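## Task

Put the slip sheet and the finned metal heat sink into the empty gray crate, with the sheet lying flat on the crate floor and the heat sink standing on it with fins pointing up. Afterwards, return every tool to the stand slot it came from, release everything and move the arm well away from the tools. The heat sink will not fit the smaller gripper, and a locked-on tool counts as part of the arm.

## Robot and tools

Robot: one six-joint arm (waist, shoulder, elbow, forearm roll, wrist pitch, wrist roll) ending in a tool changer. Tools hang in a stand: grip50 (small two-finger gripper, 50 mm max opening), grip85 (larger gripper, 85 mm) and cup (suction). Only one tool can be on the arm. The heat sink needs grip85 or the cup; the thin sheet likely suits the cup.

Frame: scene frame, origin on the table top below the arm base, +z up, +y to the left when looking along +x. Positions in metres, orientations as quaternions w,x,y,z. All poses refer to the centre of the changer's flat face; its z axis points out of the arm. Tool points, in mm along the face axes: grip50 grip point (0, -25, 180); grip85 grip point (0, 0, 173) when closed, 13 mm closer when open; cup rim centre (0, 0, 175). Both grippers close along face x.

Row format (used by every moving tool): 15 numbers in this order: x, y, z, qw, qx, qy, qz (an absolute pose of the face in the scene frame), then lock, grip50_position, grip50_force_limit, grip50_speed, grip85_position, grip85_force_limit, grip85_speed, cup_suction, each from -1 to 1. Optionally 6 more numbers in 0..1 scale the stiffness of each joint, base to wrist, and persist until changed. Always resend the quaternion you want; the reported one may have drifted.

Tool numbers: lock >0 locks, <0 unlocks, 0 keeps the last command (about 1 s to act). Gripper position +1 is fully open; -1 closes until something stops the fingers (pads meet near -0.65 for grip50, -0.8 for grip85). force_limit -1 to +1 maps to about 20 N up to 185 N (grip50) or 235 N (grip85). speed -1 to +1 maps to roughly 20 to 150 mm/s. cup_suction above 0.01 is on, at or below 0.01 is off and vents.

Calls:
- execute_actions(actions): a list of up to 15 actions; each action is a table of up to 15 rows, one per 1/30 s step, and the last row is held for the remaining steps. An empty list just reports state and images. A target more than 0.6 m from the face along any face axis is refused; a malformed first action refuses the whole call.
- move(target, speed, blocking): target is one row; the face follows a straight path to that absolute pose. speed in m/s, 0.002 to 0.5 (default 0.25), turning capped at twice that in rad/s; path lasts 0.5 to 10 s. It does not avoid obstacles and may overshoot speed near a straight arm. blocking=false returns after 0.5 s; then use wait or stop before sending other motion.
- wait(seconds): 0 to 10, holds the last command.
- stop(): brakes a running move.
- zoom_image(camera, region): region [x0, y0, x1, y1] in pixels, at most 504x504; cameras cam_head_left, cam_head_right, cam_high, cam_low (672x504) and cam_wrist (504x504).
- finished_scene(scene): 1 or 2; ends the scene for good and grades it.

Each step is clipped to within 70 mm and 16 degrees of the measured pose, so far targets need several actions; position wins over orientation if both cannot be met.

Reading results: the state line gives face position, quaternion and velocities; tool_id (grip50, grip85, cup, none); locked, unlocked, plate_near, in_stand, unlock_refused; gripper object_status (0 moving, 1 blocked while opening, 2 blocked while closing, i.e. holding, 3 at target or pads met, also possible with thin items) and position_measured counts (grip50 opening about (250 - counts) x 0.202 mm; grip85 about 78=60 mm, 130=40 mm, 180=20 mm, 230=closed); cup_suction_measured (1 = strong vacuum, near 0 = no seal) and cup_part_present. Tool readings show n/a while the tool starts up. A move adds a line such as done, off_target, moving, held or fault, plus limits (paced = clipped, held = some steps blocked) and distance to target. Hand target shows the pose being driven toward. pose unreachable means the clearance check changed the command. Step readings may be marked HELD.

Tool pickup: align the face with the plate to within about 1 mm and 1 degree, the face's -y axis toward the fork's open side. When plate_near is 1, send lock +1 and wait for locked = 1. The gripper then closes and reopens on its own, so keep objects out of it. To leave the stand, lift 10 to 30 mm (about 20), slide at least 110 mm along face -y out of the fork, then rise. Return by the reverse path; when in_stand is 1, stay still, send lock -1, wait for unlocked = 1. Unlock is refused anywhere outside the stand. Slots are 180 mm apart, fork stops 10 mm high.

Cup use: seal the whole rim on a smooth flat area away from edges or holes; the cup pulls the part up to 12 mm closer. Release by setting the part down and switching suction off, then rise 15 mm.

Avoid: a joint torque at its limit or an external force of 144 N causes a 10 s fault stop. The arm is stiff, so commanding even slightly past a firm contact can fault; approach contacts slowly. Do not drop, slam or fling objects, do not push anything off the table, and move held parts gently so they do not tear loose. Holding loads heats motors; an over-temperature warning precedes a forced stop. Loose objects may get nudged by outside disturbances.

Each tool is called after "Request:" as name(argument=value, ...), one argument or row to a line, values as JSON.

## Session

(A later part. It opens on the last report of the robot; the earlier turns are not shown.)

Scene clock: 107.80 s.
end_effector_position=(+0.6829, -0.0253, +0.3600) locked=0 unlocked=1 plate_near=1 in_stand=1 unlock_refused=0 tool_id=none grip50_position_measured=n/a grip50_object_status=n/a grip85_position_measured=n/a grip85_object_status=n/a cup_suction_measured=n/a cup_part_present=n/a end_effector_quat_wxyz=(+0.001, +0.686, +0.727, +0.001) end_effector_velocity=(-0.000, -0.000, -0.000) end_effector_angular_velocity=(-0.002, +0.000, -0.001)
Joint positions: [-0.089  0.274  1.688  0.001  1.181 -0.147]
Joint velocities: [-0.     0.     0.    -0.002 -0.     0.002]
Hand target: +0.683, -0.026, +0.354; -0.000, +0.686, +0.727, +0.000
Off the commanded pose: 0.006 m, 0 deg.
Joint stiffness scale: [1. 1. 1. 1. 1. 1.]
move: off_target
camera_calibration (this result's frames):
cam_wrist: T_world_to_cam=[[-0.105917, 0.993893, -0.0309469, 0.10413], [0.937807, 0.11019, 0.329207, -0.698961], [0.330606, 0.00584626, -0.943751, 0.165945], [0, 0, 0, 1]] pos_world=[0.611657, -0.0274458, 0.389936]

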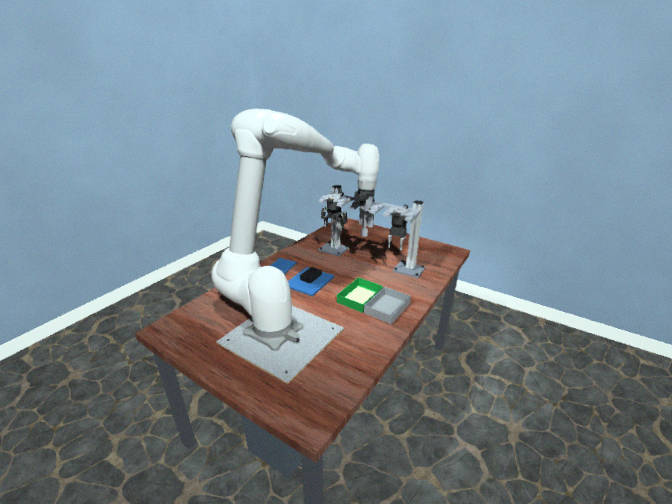

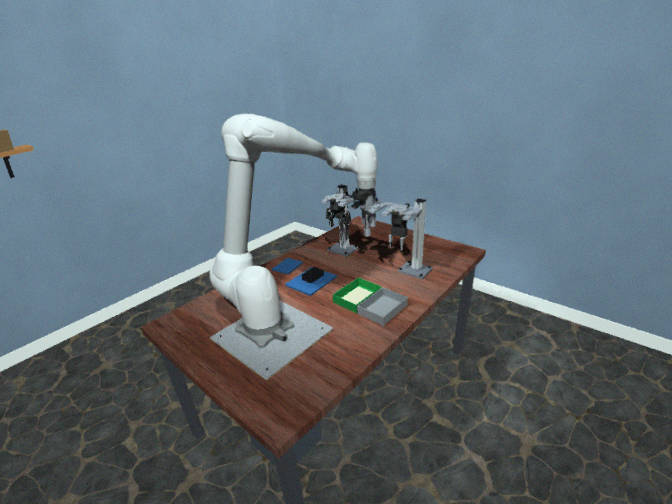

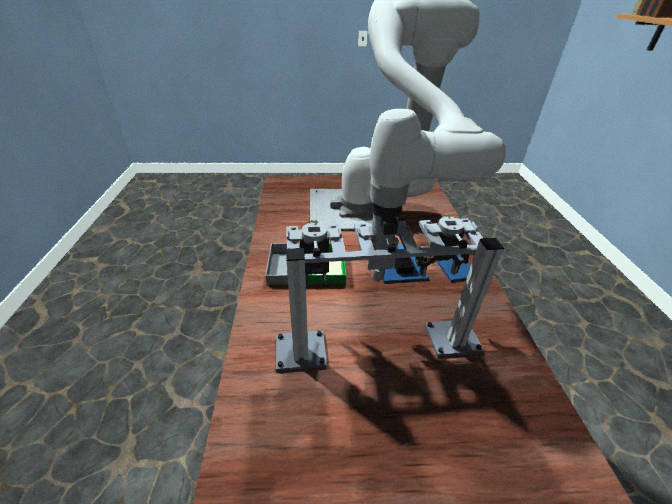

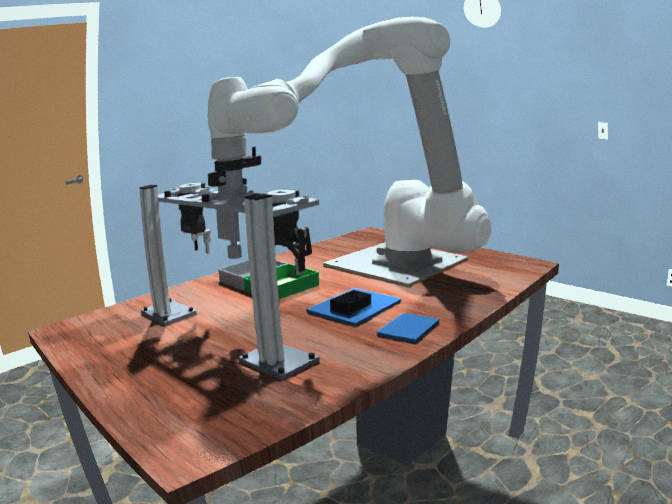

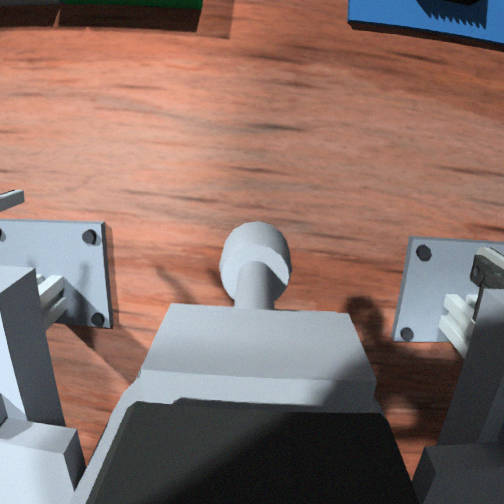

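Request:
execute_actions(
  actions=[
    [[0.683,-0.0253,0.357,0,0.6865,0.7271,0,1,1,0,0,1,0,0,0]],
    [[0.683,-0.0253,0.357,0,0.6865,0.7271,0,1,1,0,0,1,0,0,0]],
    [[0.683,-0.0253,0.357,0,0.6865,0.7271,0,1,1,0,0,1,0,0,0]],
  ],
)

Request:
move(
  target=[0.683,-0.0253,0.384,0,0.6865,0.7271,0,0,1,0,0,1,0,0,0],
  speed=0.04,
)

Request:
move(
  target=[0.53,-0.033,0.382,0,0.6865,0.7271,0,0,1,0,0,1,0,0,0],
  speed=0.1,
)

Request:
move(
  target=[0.412,-0.162,0.24,0,0.6865,0.7271,0,0,1,0,0,1,0,0,0],
  speed=0.15,
)

Request:
move(
  target=[0.412,-0.162,0.174,0,0.6865,0.7271,0,0,1,0,0,1,0,0,1],
  speed=0.02,
)

Scene clock: 119.30 s.
end_effector_position=(+0.6829, -0.0253, +0.3600) locked=1 unlocked=0 plate_near=1 in_stand=1 unlock_refused=0 tool_id=cup grip50_position_measured=n/a grip50_object_status=n/a grip85_position_measured=n/a grip85_object_status=n/a cup_suction_measured=n/a cup_part_present=n/a end_effector_quat_wxyz=(+0.001, +0.686, +0.727, +0.001) end_effector_velocity=(+0.000, -0.000, +0.000) end_effector_angular_velocity=(-0.000, -0.001, -0.001)
Joint positions: [-0.089  0.274  1.688  0.001  1.181 -0.147]
Joint velocities: [ 0.    -0.    -0.    -0.    -0.     0.001]
Hand target: +0.683, -0.025, +0.357; +0.000, +0.687, +0.727, -0.000
Off the commanded pose: 0.003 m, 0 deg.
Joint stiffness scale: [1. 1. 1. 1. 1. 1.]
Step readings (end_effector_position; steps 1 to 15: 1st action; 16 to 30: 2nd action; 31 to 45: 3rd action):
0: (+0.6829, -0.0253, +0.3600)
1: (+0.6829, -0.0253, +0.3600)
2: (+0.6829, -0.0253, +0.3600)
4: (+0.6829, -0.0253, +0.3600)
8: (+0.6829, -0.0253, +0.3600)
15: (+0.6829, -0.0253, +0.3600)
16: (+0.6829, -0.0253, +0.3600)
17: (+0.6829, -0.0253, +0.3600)
19: (+0.6829, -0.0253, +0.3600)
23: (+0.6829, -0.0253, +0.3600)
30: (+0.6829, -0.0253, +0.3600)
31: (+0.6829, -0.0253, +0.3600)
32: (+0.6829, -0.0253, +0.3600)
34: (+0.6829, -0.0253, +0.3600)
38: (+0.6829, -0.0253, +0.3600)
45: end_effector_position above
camera_calibration (this result's frames):
cam_wrist: T_world_to_cam=[[-0.105916, 0.993893, -0.0309542, 0.104134], [0.937795, 0.110191, 0.32924, -0.698978], [0.330641, 0.00584303, -0.943739, 0.165922], [0, 0, 0, 1]] pos_world=[0.611667, -0.0274466, 0.389942]

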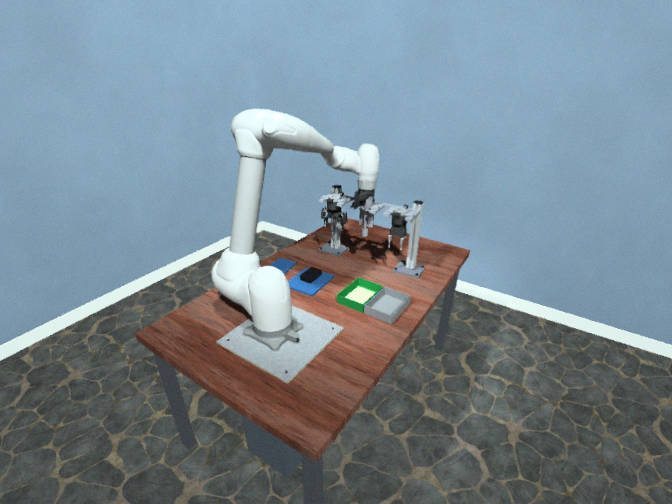

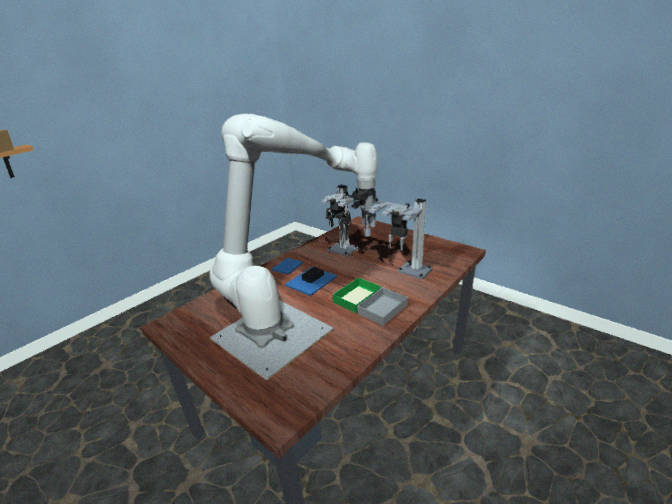

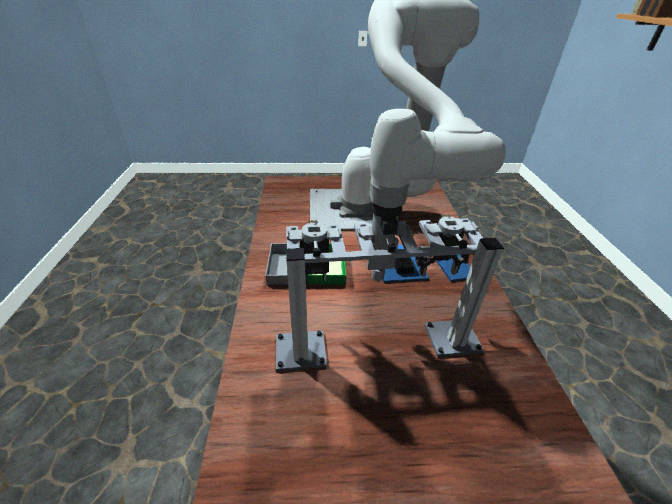

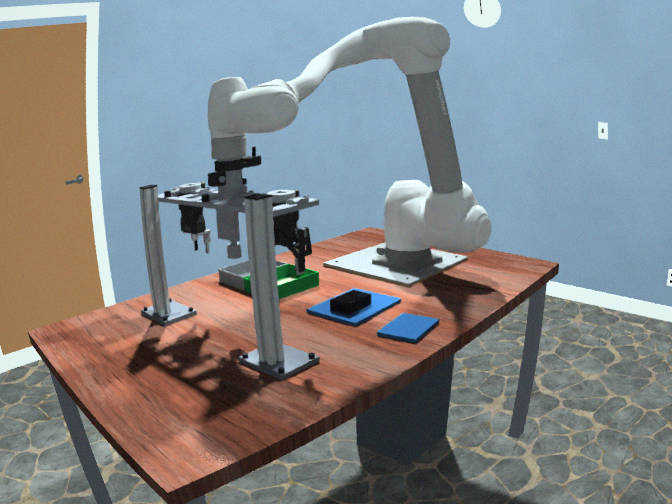

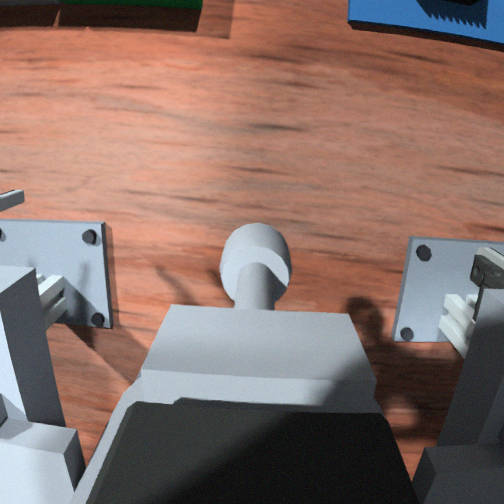

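Scene clock: 120.23 s.
end_effector_position=(+0.6841, -0.0254, +0.3796) locked=1 unlocked=0 plate_near=1 in_stand=0 unlock_refused=0 tool_id=cup grip50_position_measured=n/a grip50_object_status=n/a grip85_position_measured=n/a grip85_object_status=n/a cup_suction_measured=0.00 cup_part_present=0 end_effector_quat_wxyz=(-0.001, +0.686, +0.727, -0.000) end_effector_velocity=(-0.000, +0.000, +0.002) end_effector_angular_velocity=(+0.001, +0.003, -0.001)
Joint positions: [-0.089  0.266  1.66   0.001  1.223 -0.147]
Joint velocities: [-0.    -0.    -0.003  0.001  0.006  0.   ]
Hand target: +0.683, -0.025, +0.384; +0.000, +0.687, +0.727, -0.000
Off the commanded pose: 0.005 m, 0 deg.
Joint stiffness scale: [1. 1. 1. 1. 1. 1.]
move: off_target
camera_calibration (this result's frames):
cam_wrist: T_world_to_cam=[[-0.106156, 0.993905, -0.0297208, 0.104644], [0.939825, 0.110052, 0.323445, -0.705711], [0.324745, 0.00640331, -0.94578, 0.188841], [0, 0, 0, 1]] pos_world=[0.613028, -0.027551, 0.409971]

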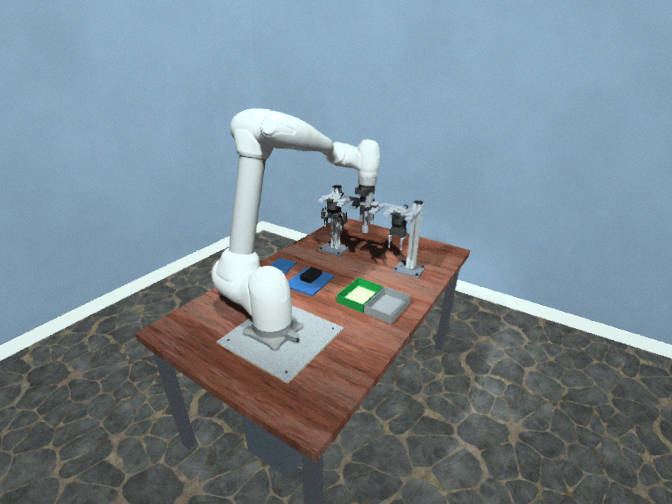

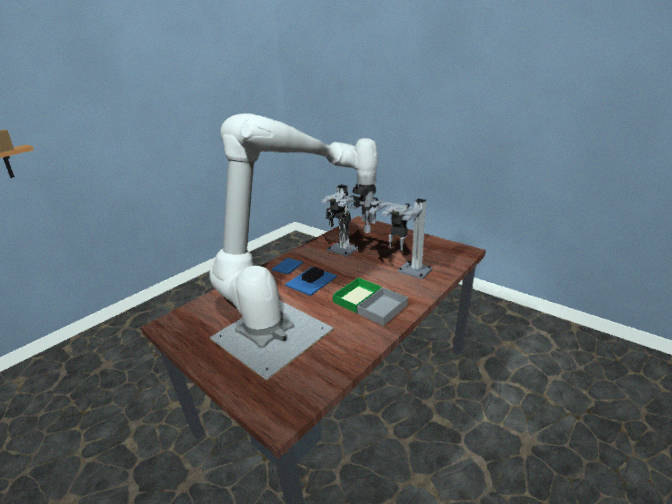

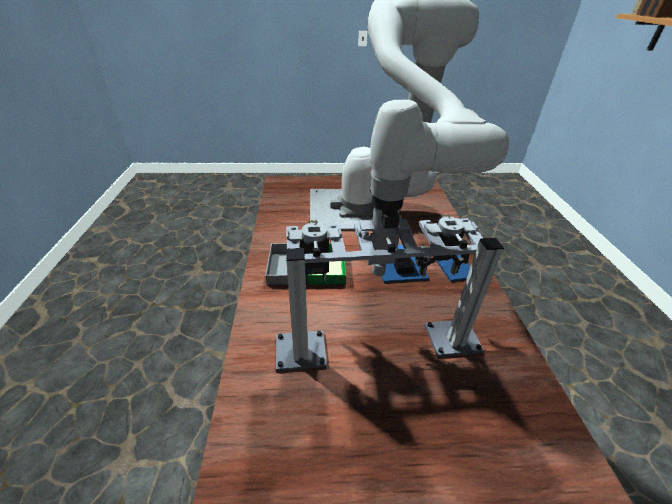

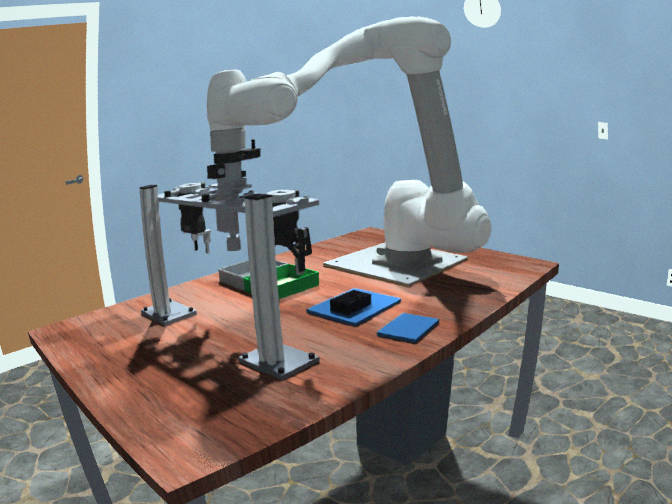

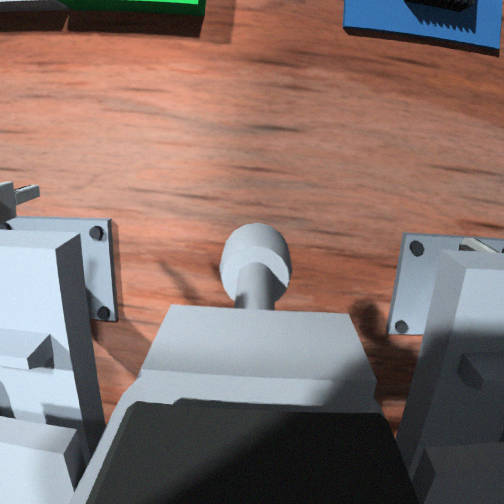

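Scene clock: 122.23 s.
end_effector_position=(+0.5314, -0.0311, +0.3809) locked=1 unlocked=0 plate_near=1 in_stand=0 unlock_refused=0 tool_id=cup grip50_position_measured=n/a grip50_object_status=n/a grip85_position_measured=n/a grip85_object_status=n/a cup_suction_measured=0.00 cup_part_present=0 end_effector_quat_wxyz=(-0.003, +0.686, +0.727, -0.002) end_effector_velocity=(-0.002, -0.000, -0.000) end_effector_angular_velocity=(+0.000, -0.000, +0.001)
Joint positions: [-0.125  0.031  1.933  0.001  1.19  -0.183]
Joint velocities: [-0.001 -0.003  0.004  0.001 -0.001 -0.002]
Hand target: +0.530, -0.033, +0.382; -0.000, +0.687, +0.727, -0.000
Off the commanded pose: 0.003 m, 0 deg.
Joint stiffness scale: [1. 1. 1. 1. 1. 1.]
move: done
camera_calibration (this result's frames):
cam_wrist: T_world_to_cam=[[-0.106158, 0.993943, -0.0284326, 0.0936627], [0.941268, 0.109668, 0.319354, -0.561231], [0.320538, 0.00713947, -0.947209, 0.242446], [0, 0, 0, 1]] pos_world=[0.460499, -0.0332773, 0.411542]

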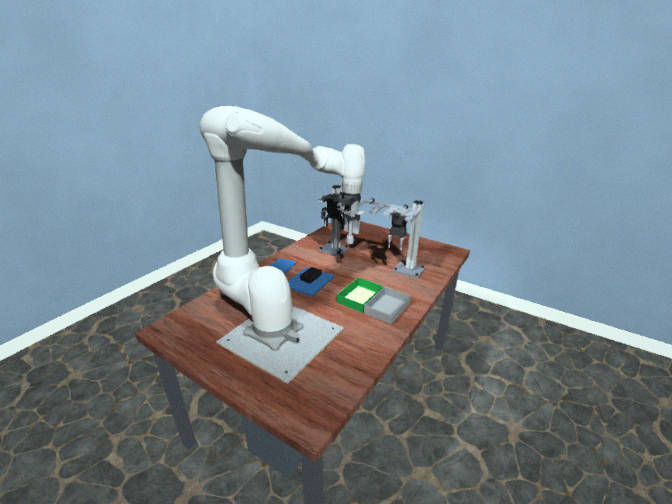

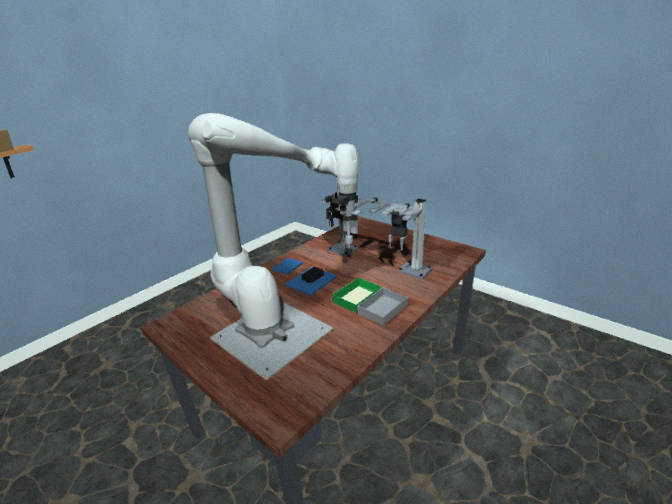

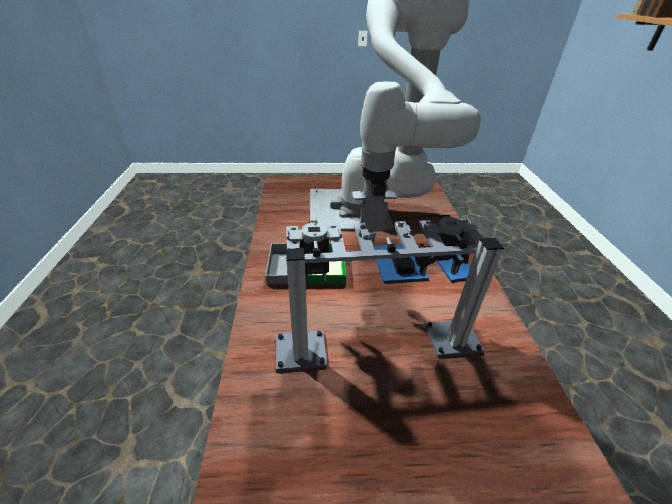

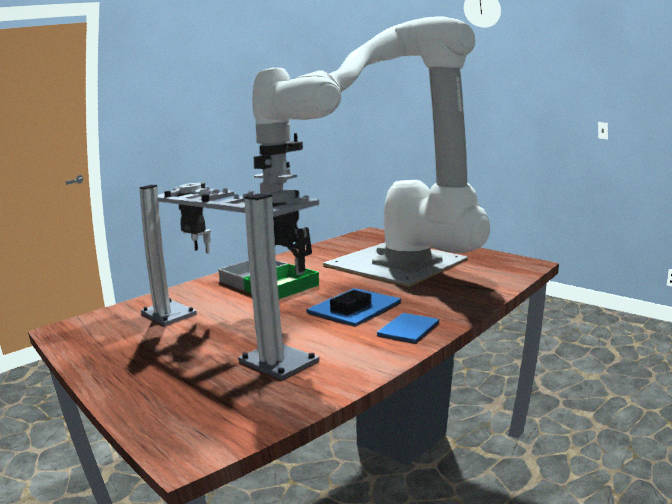

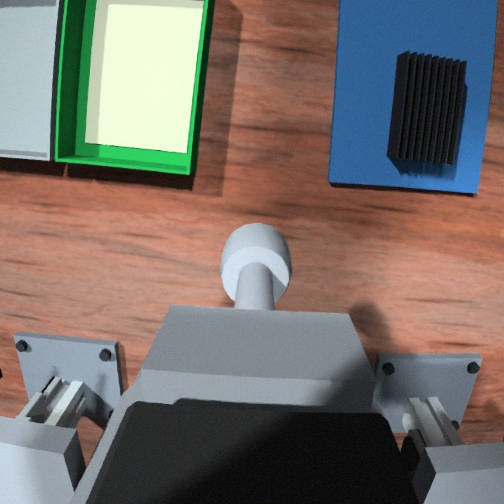

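Scene clock: 124.27 s.
end_effector_position=(+0.4122, -0.1602, +0.2432) locked=1 unlocked=0 plate_near=1 in_stand=0 unlock_refused=0 tool_id=cup grip50_position_measured=n/a grip50_object_status=n/a grip85_position_measured=n/a grip85_object_status=n/a cup_suction_measured=0.00 cup_part_present=0 end_effector_quat_wxyz=(+0.001, +0.687, +0.727, +0.001) end_effector_velocity=(-0.001, -0.002, -0.001) end_effector_angular_velocity=(+0.000, -0.001, +0.001)
Joint positions: [-0.449  0.014  2.238  0.001  0.894 -0.506]
Joint velocities: [-0.005  0.001  0.002  0.001 -0.004 -0.006]
Hand target: +0.412, -0.162, +0.240; -0.000, +0.686, +0.727, +0.000
Off the commanded pose: 0.004 m, 0 deg.
Joint stiffness scale: [1. 1. 1. 1. 1. 1.]
move: off_target
camera_calibration (this result's frames):
cam_wrist: T_world_to_cam=[[-0.10534, 0.993982, -0.0300673, 0.205405], [0.938463, 0.109366, 0.327607, -0.391821], [0.328924, 0.00629304, -0.944336, 0.146848], [0, 0, 0, 1]] pos_world=[0.341045, -0.162241, 0.273213]

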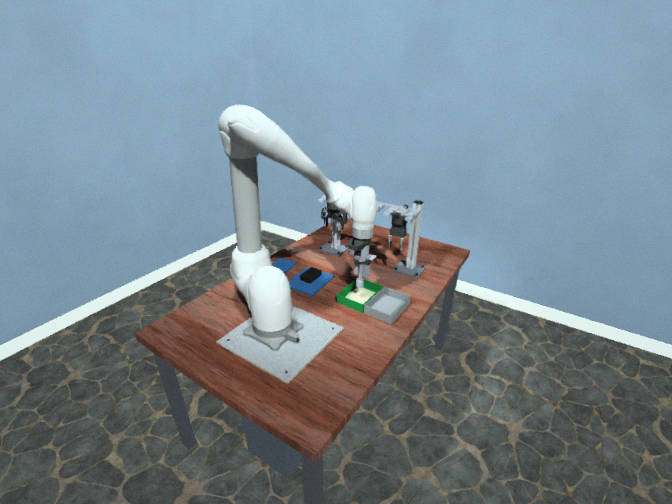

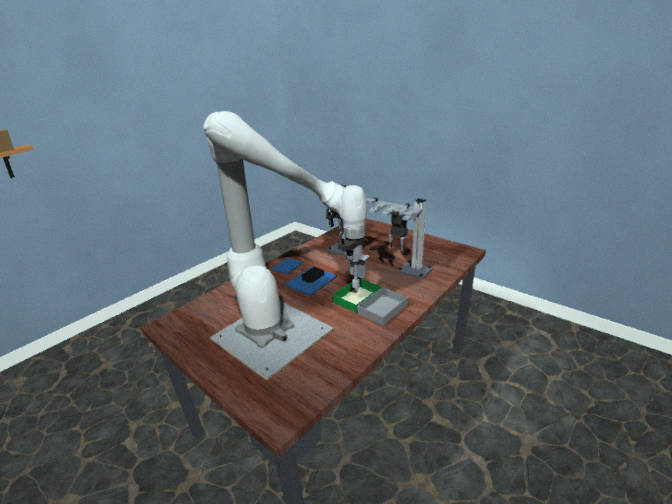

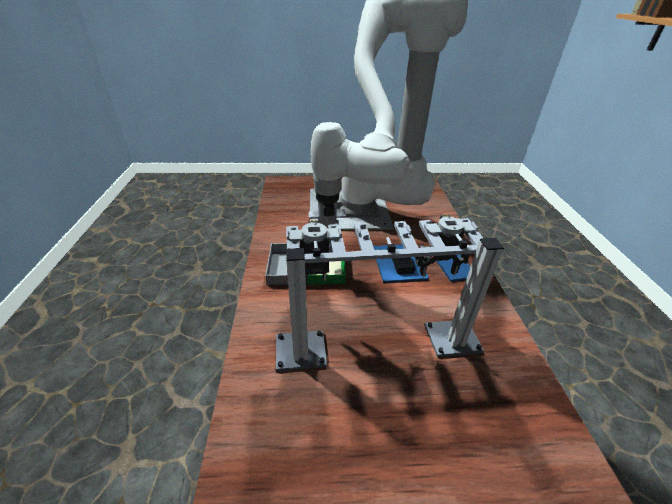

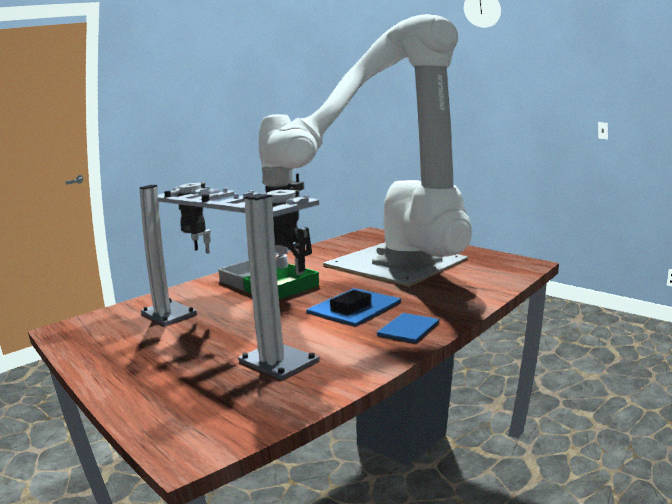

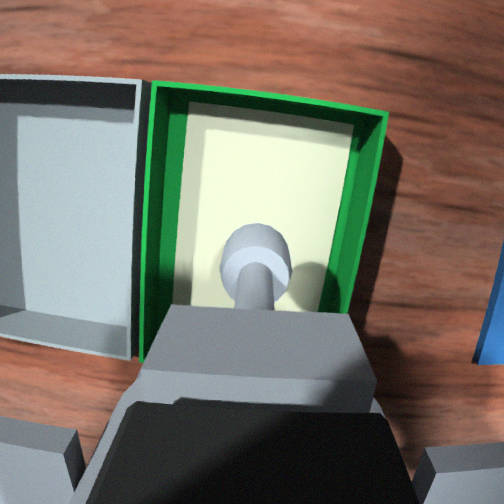

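Scene clock: 128.03 s.
end_effector_position=(+0.4128, -0.1605, +0.1769) locked=1 unlocked=0 plate_near=1 in_stand=0 unlock_refused=0 tool_id=cup grip50_position_measured=n/a grip50_object_status=n/a grip85_position_measured=n/a grip85_object_status=n/a cup_suction_measured=0.90 cup_part_present=1 end_effector_quat_wxyz=(+0.001, +0.687, +0.727, +0.001) end_effector_velocity=(+0.000, +0.000, -0.002) end_effector_angular_velocity=(+0.001, +0.000, -0.000)
Joint positions: [-0.449  0.11   2.296  0.001  0.739 -0.506]
Joint velocities: [ 0.     0.003  0.001  0.001 -0.004 -0.   ]
Hand target: +0.412, -0.162, +0.174; -0.000, +0.686, +0.727, +0.000
Off the commanded pose: 0.003 m, 0 deg.
Joint stiffness scale: [1. 1. 1. 1. 1. 1.]
move: done
camera_calibration (this result's frames):
cam_wrist: T_world_to_cam=[[-0.105143, 0.99399, -0.0304672, 0.203809], [0.938305, 0.109309, 0.328079, -0.370695], [0.329438, 0.00590759, -0.944159, 0.0838004], [0, 0, 0, 1]] pos_world=[0.341647, -0.162559, 0.206948]

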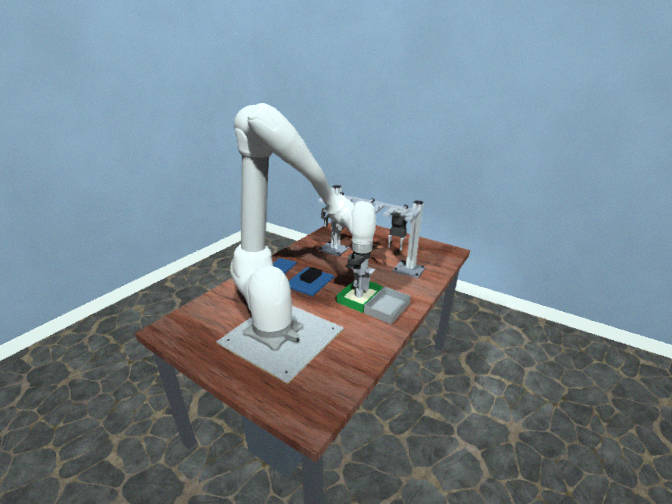

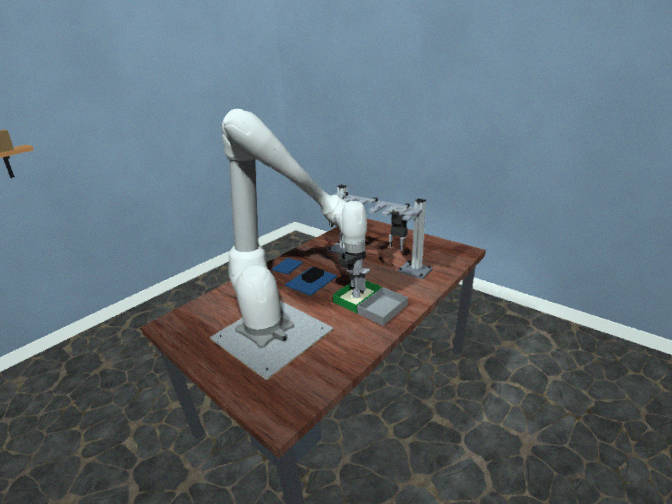

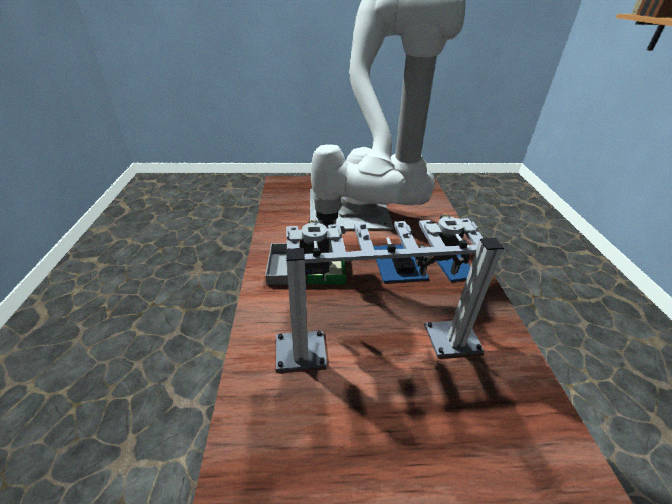

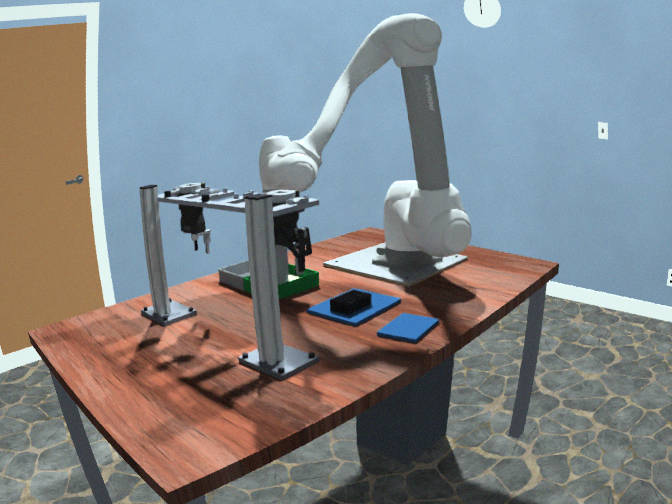

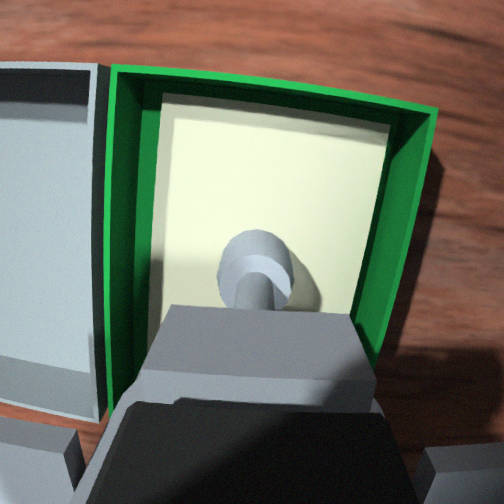

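Request:
move(
  target=[0.412,-0.162,0.245,0,0.6865,0.7271,0,0,1,0,0,1,0,0,1],
  speed=0.05,
)

Request:
move(
  target=[0.41,-0.305,0.243,0,0.6865,0.7271,0,0,1,0,0,1,0,0,1],
  speed=0.08,
)

Request:
move(
  target=[0.41,-0.305,0.21,0,0.6865,0.7271,0,0,1,0,0,1,0,0,1],
  speed=0.03,
)

Scene clock: 137.00 s.
end_effector_position=(+0.4128, -0.1606, +0.2419) locked=1 unlocked=0 plate_near=1 in_stand=0 unlock_refused=0 tool_id=cup grip50_position_measured=n/a grip50_object_status=n/a grip85_position_measured=n/a grip85_object_status=n/a cup_suction_measured=0.95 cup_part_present=1 end_effector_quat_wxyz=(-0.001, +0.687, +0.727, +0.000) end_effector_velocity=(-0.001, -0.000, +0.002) end_effector_angular_velocity=(-0.000, +0.003, +0.002)
Joint positions: [-0.449  0.018  2.237  0.001  0.895 -0.506]
Joint velocities: [-0.    -0.002 -0.002 -0.002  0.007 -0.001]
Hand target: +0.412, -0.162, +0.245; +0.000, +0.687, +0.727, -0.000
Off the commanded pose: 0.004 m, 0 deg.
Joint stiffness scale: [1. 1. 1. 1. 1. 1.]
move: off_target
camera_calibration (this result's frames):
cam_wrist: T_world_to_cam=[[-0.105349, 0.994042, -0.0279679, 0.205316], [0.939645, 0.108711, 0.324421, -0.391707], [0.325529, 0.00789746, -0.945499, 0.147375], [0, 0, 0, 1]] pos_world=[0.341721, -0.162673, 0.272164]

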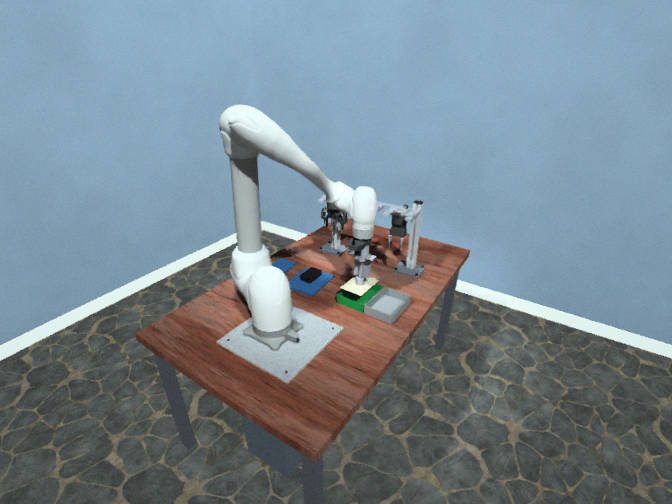

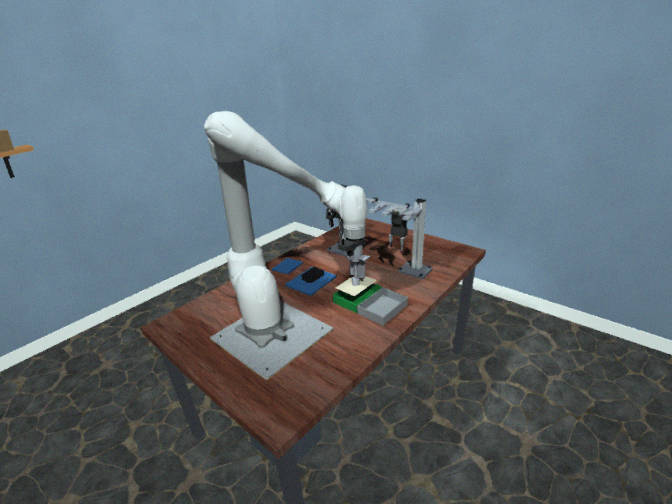

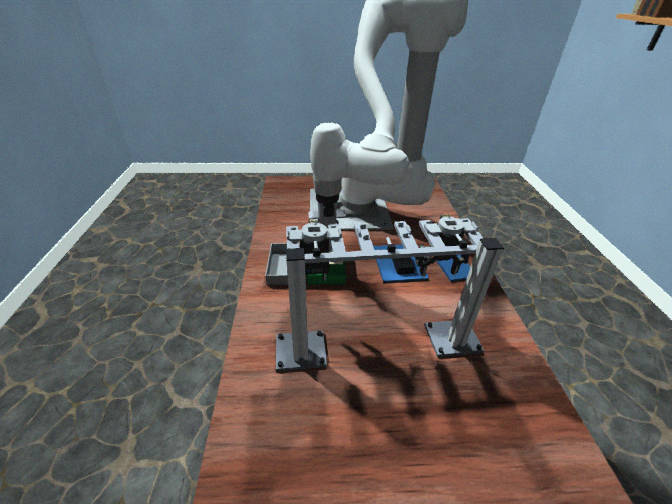

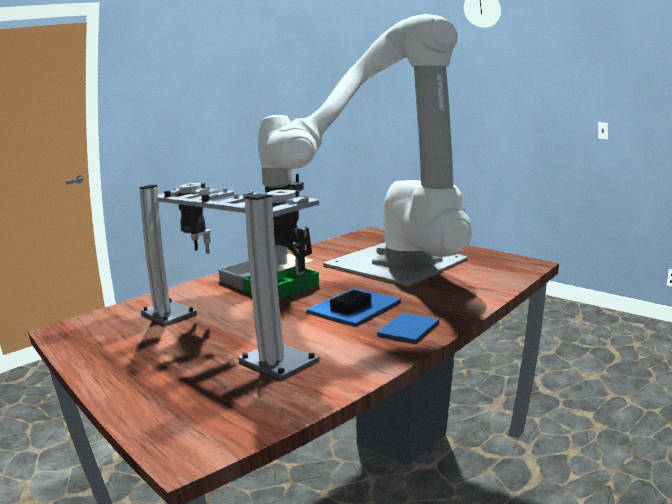

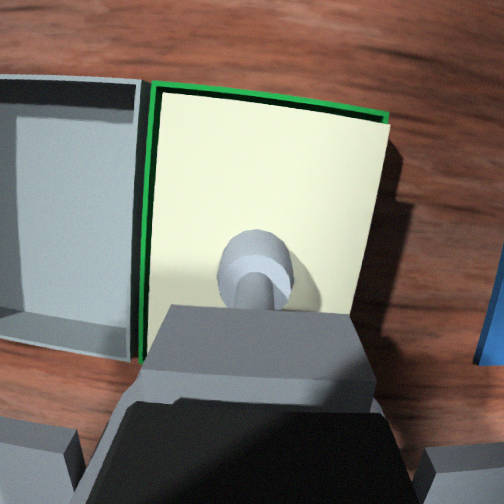

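Scene clock: 139.27 s.
end_effector_position=(+0.4105, -0.3027, +0.2443) locked=1 unlocked=0 plate_near=1 in_stand=0 unlock_refused=0 tool_id=cup grip50_position_measured=n/a grip50_object_status=n/a grip85_position_measured=n/a grip85_object_status=n/a cup_suction_measured=0.95 cup_part_present=1 end_effector_quat_wxyz=(+0.003, +0.687, +0.727, +0.002) end_effector_velocity=(+0.000, -0.002, +0.000) end_effector_angular_velocity=(-0.000, +0.000, +0.002)
Joint positions: [-0.703  0.115  2.125  0.001  0.901 -0.758]
Joint velocities: [-0.002  0.001 -0.002 -0.     0.001 -0.004]
Hand target: +0.410, -0.305, +0.243; -0.000, +0.687, +0.727, +0.000
Off the commanded pose: 0.003 m, 0 deg.
Joint stiffness scale: [1. 1. 1. 1. 1. 1.]
move: done
camera_calibration (this result's frames):
cam_wrist: T_world_to_cam=[[-0.103605, 0.99407, -0.0330364, 0.346989], [0.937149, 0.108691, 0.331569, -0.375635], [0.333194, 0.00339212, -0.942852, 0.146395], [0, 0, 0, 1]] pos_world=[0.339197, -0.3046, 0.274041]

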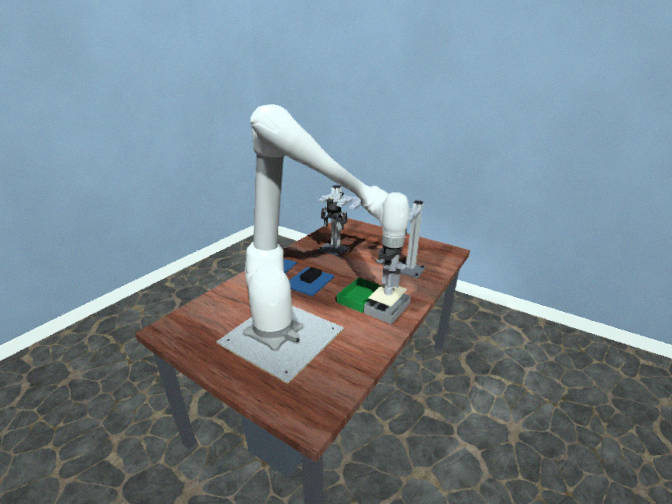

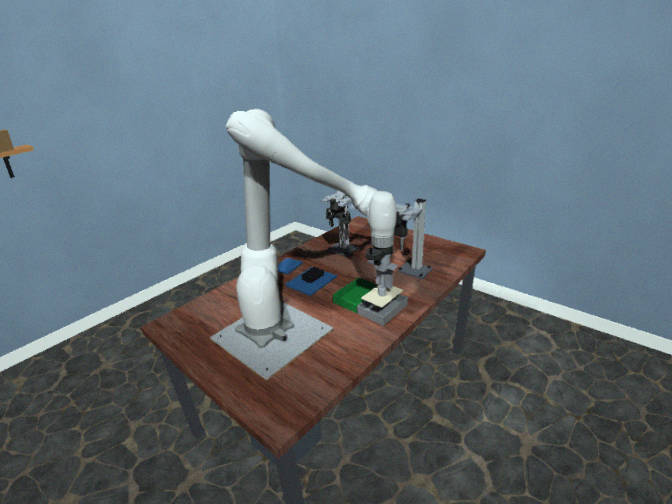

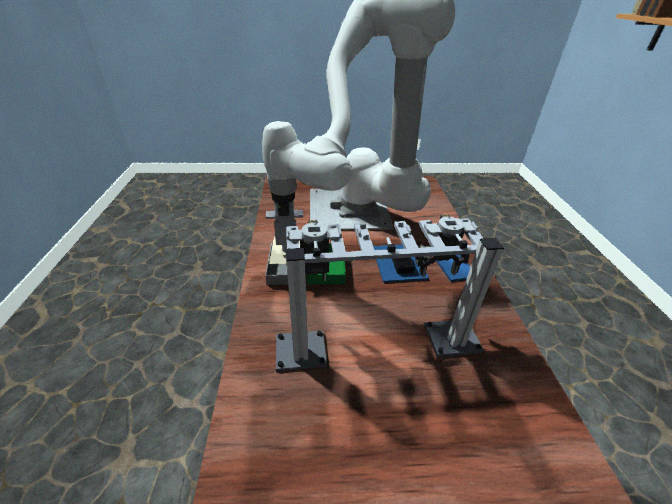

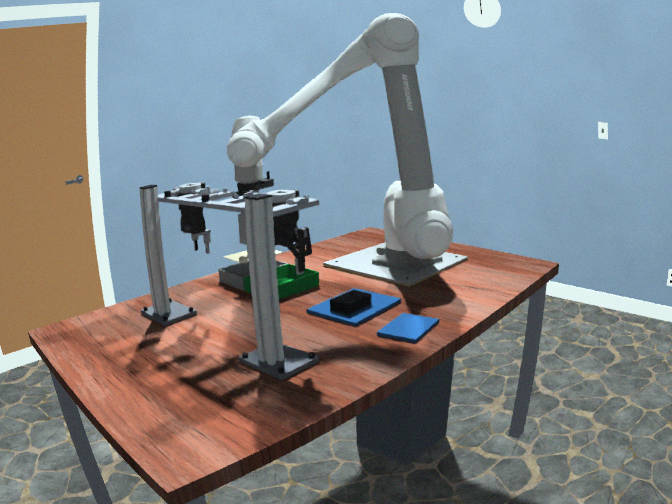

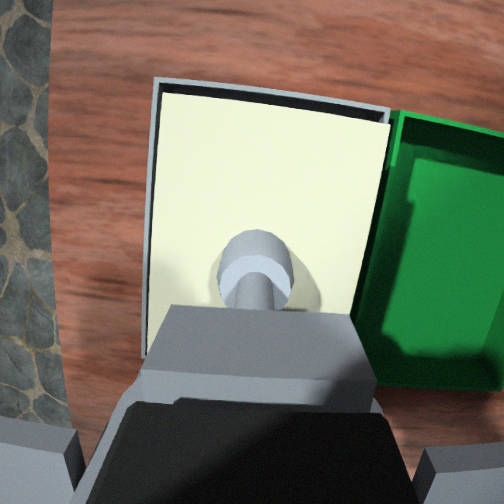

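Scene clock: 140.73 s.
end_effector_position=(+0.4113, -0.3033, +0.2133) locked=1 unlocked=0 plate_near=1 in_stand=0 unlock_refused=0 tool_id=cup grip50_position_measured=n/a grip50_object_status=n/a grip85_position_measured=n/a grip85_object_status=n/a cup_suction_measured=0.95 cup_part_present=1 end_effector_quat_wxyz=(+0.001, +0.687, +0.727, +0.002) end_effector_velocity=(+0.000, -0.000, -0.002) end_effector_angular_velocity=(-0.001, -0.001, -0.000)
Joint positions: [-0.703  0.156  2.149  0.001  0.84  -0.758]
Joint velocities: [ 0.     0.003  0.001  0.    -0.005 -0.   ]
Hand target: +0.410, -0.305, +0.210; -0.000, +0.686, +0.727, +0.000
Off the commanded pose: 0.004 m, 0 deg.
Joint stiffness scale: [1. 1. 1. 1. 1. 1.]
move: off_target
camera_calibration (this result's frames):
cam_wrist: T_world_to_cam=[[-0.103795, 0.994138, -0.0302737, 0.346163], [0.938164, 0.107967, 0.328923, -0.366089], [0.330264, 0.00573887, -0.943871, 0.119071], [0, 0, 0, 1]] pos_world=[0.340057, -0.305292, 0.243282]

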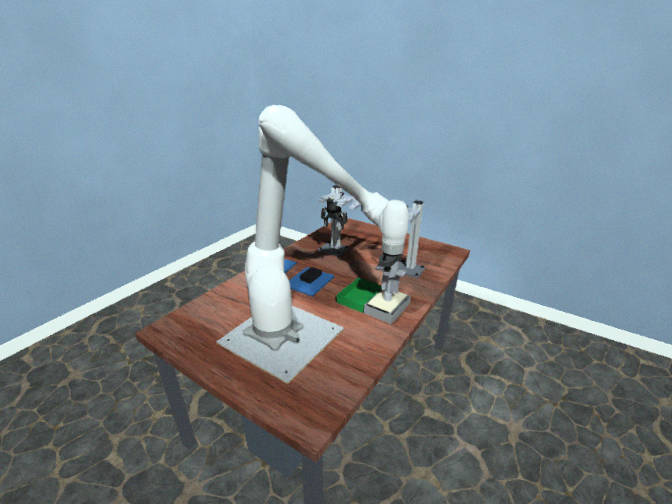

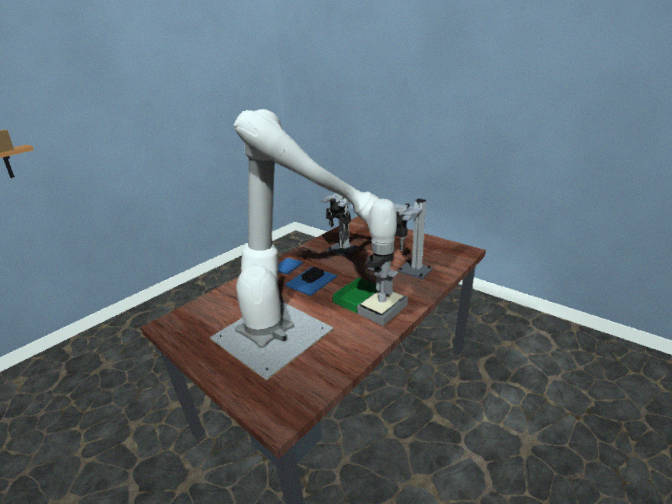

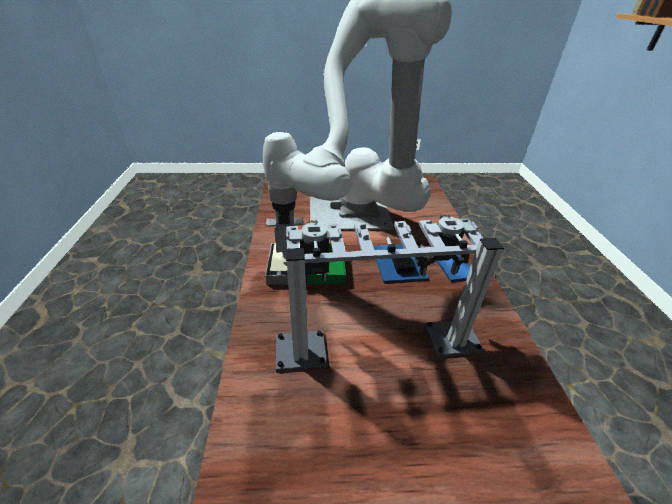

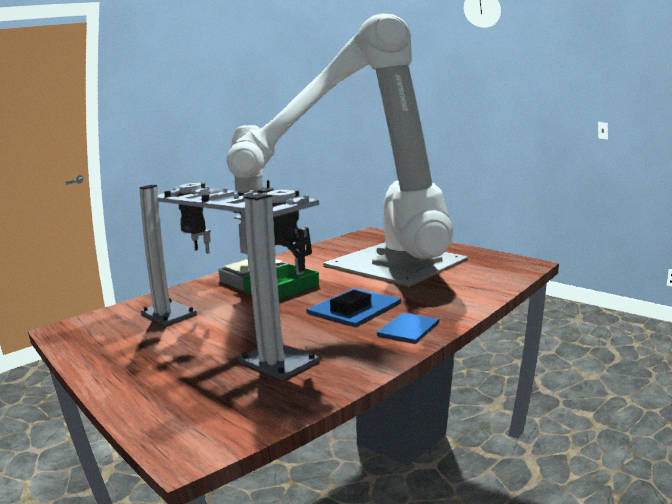

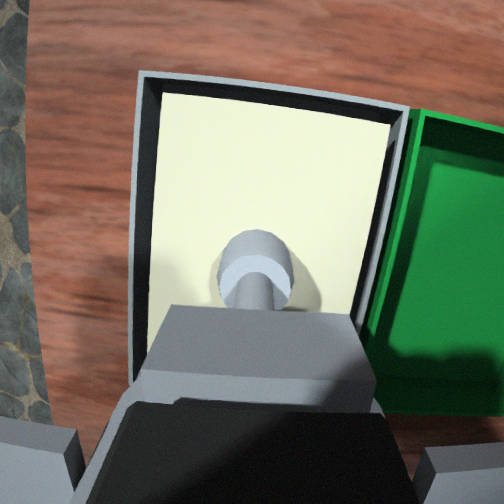

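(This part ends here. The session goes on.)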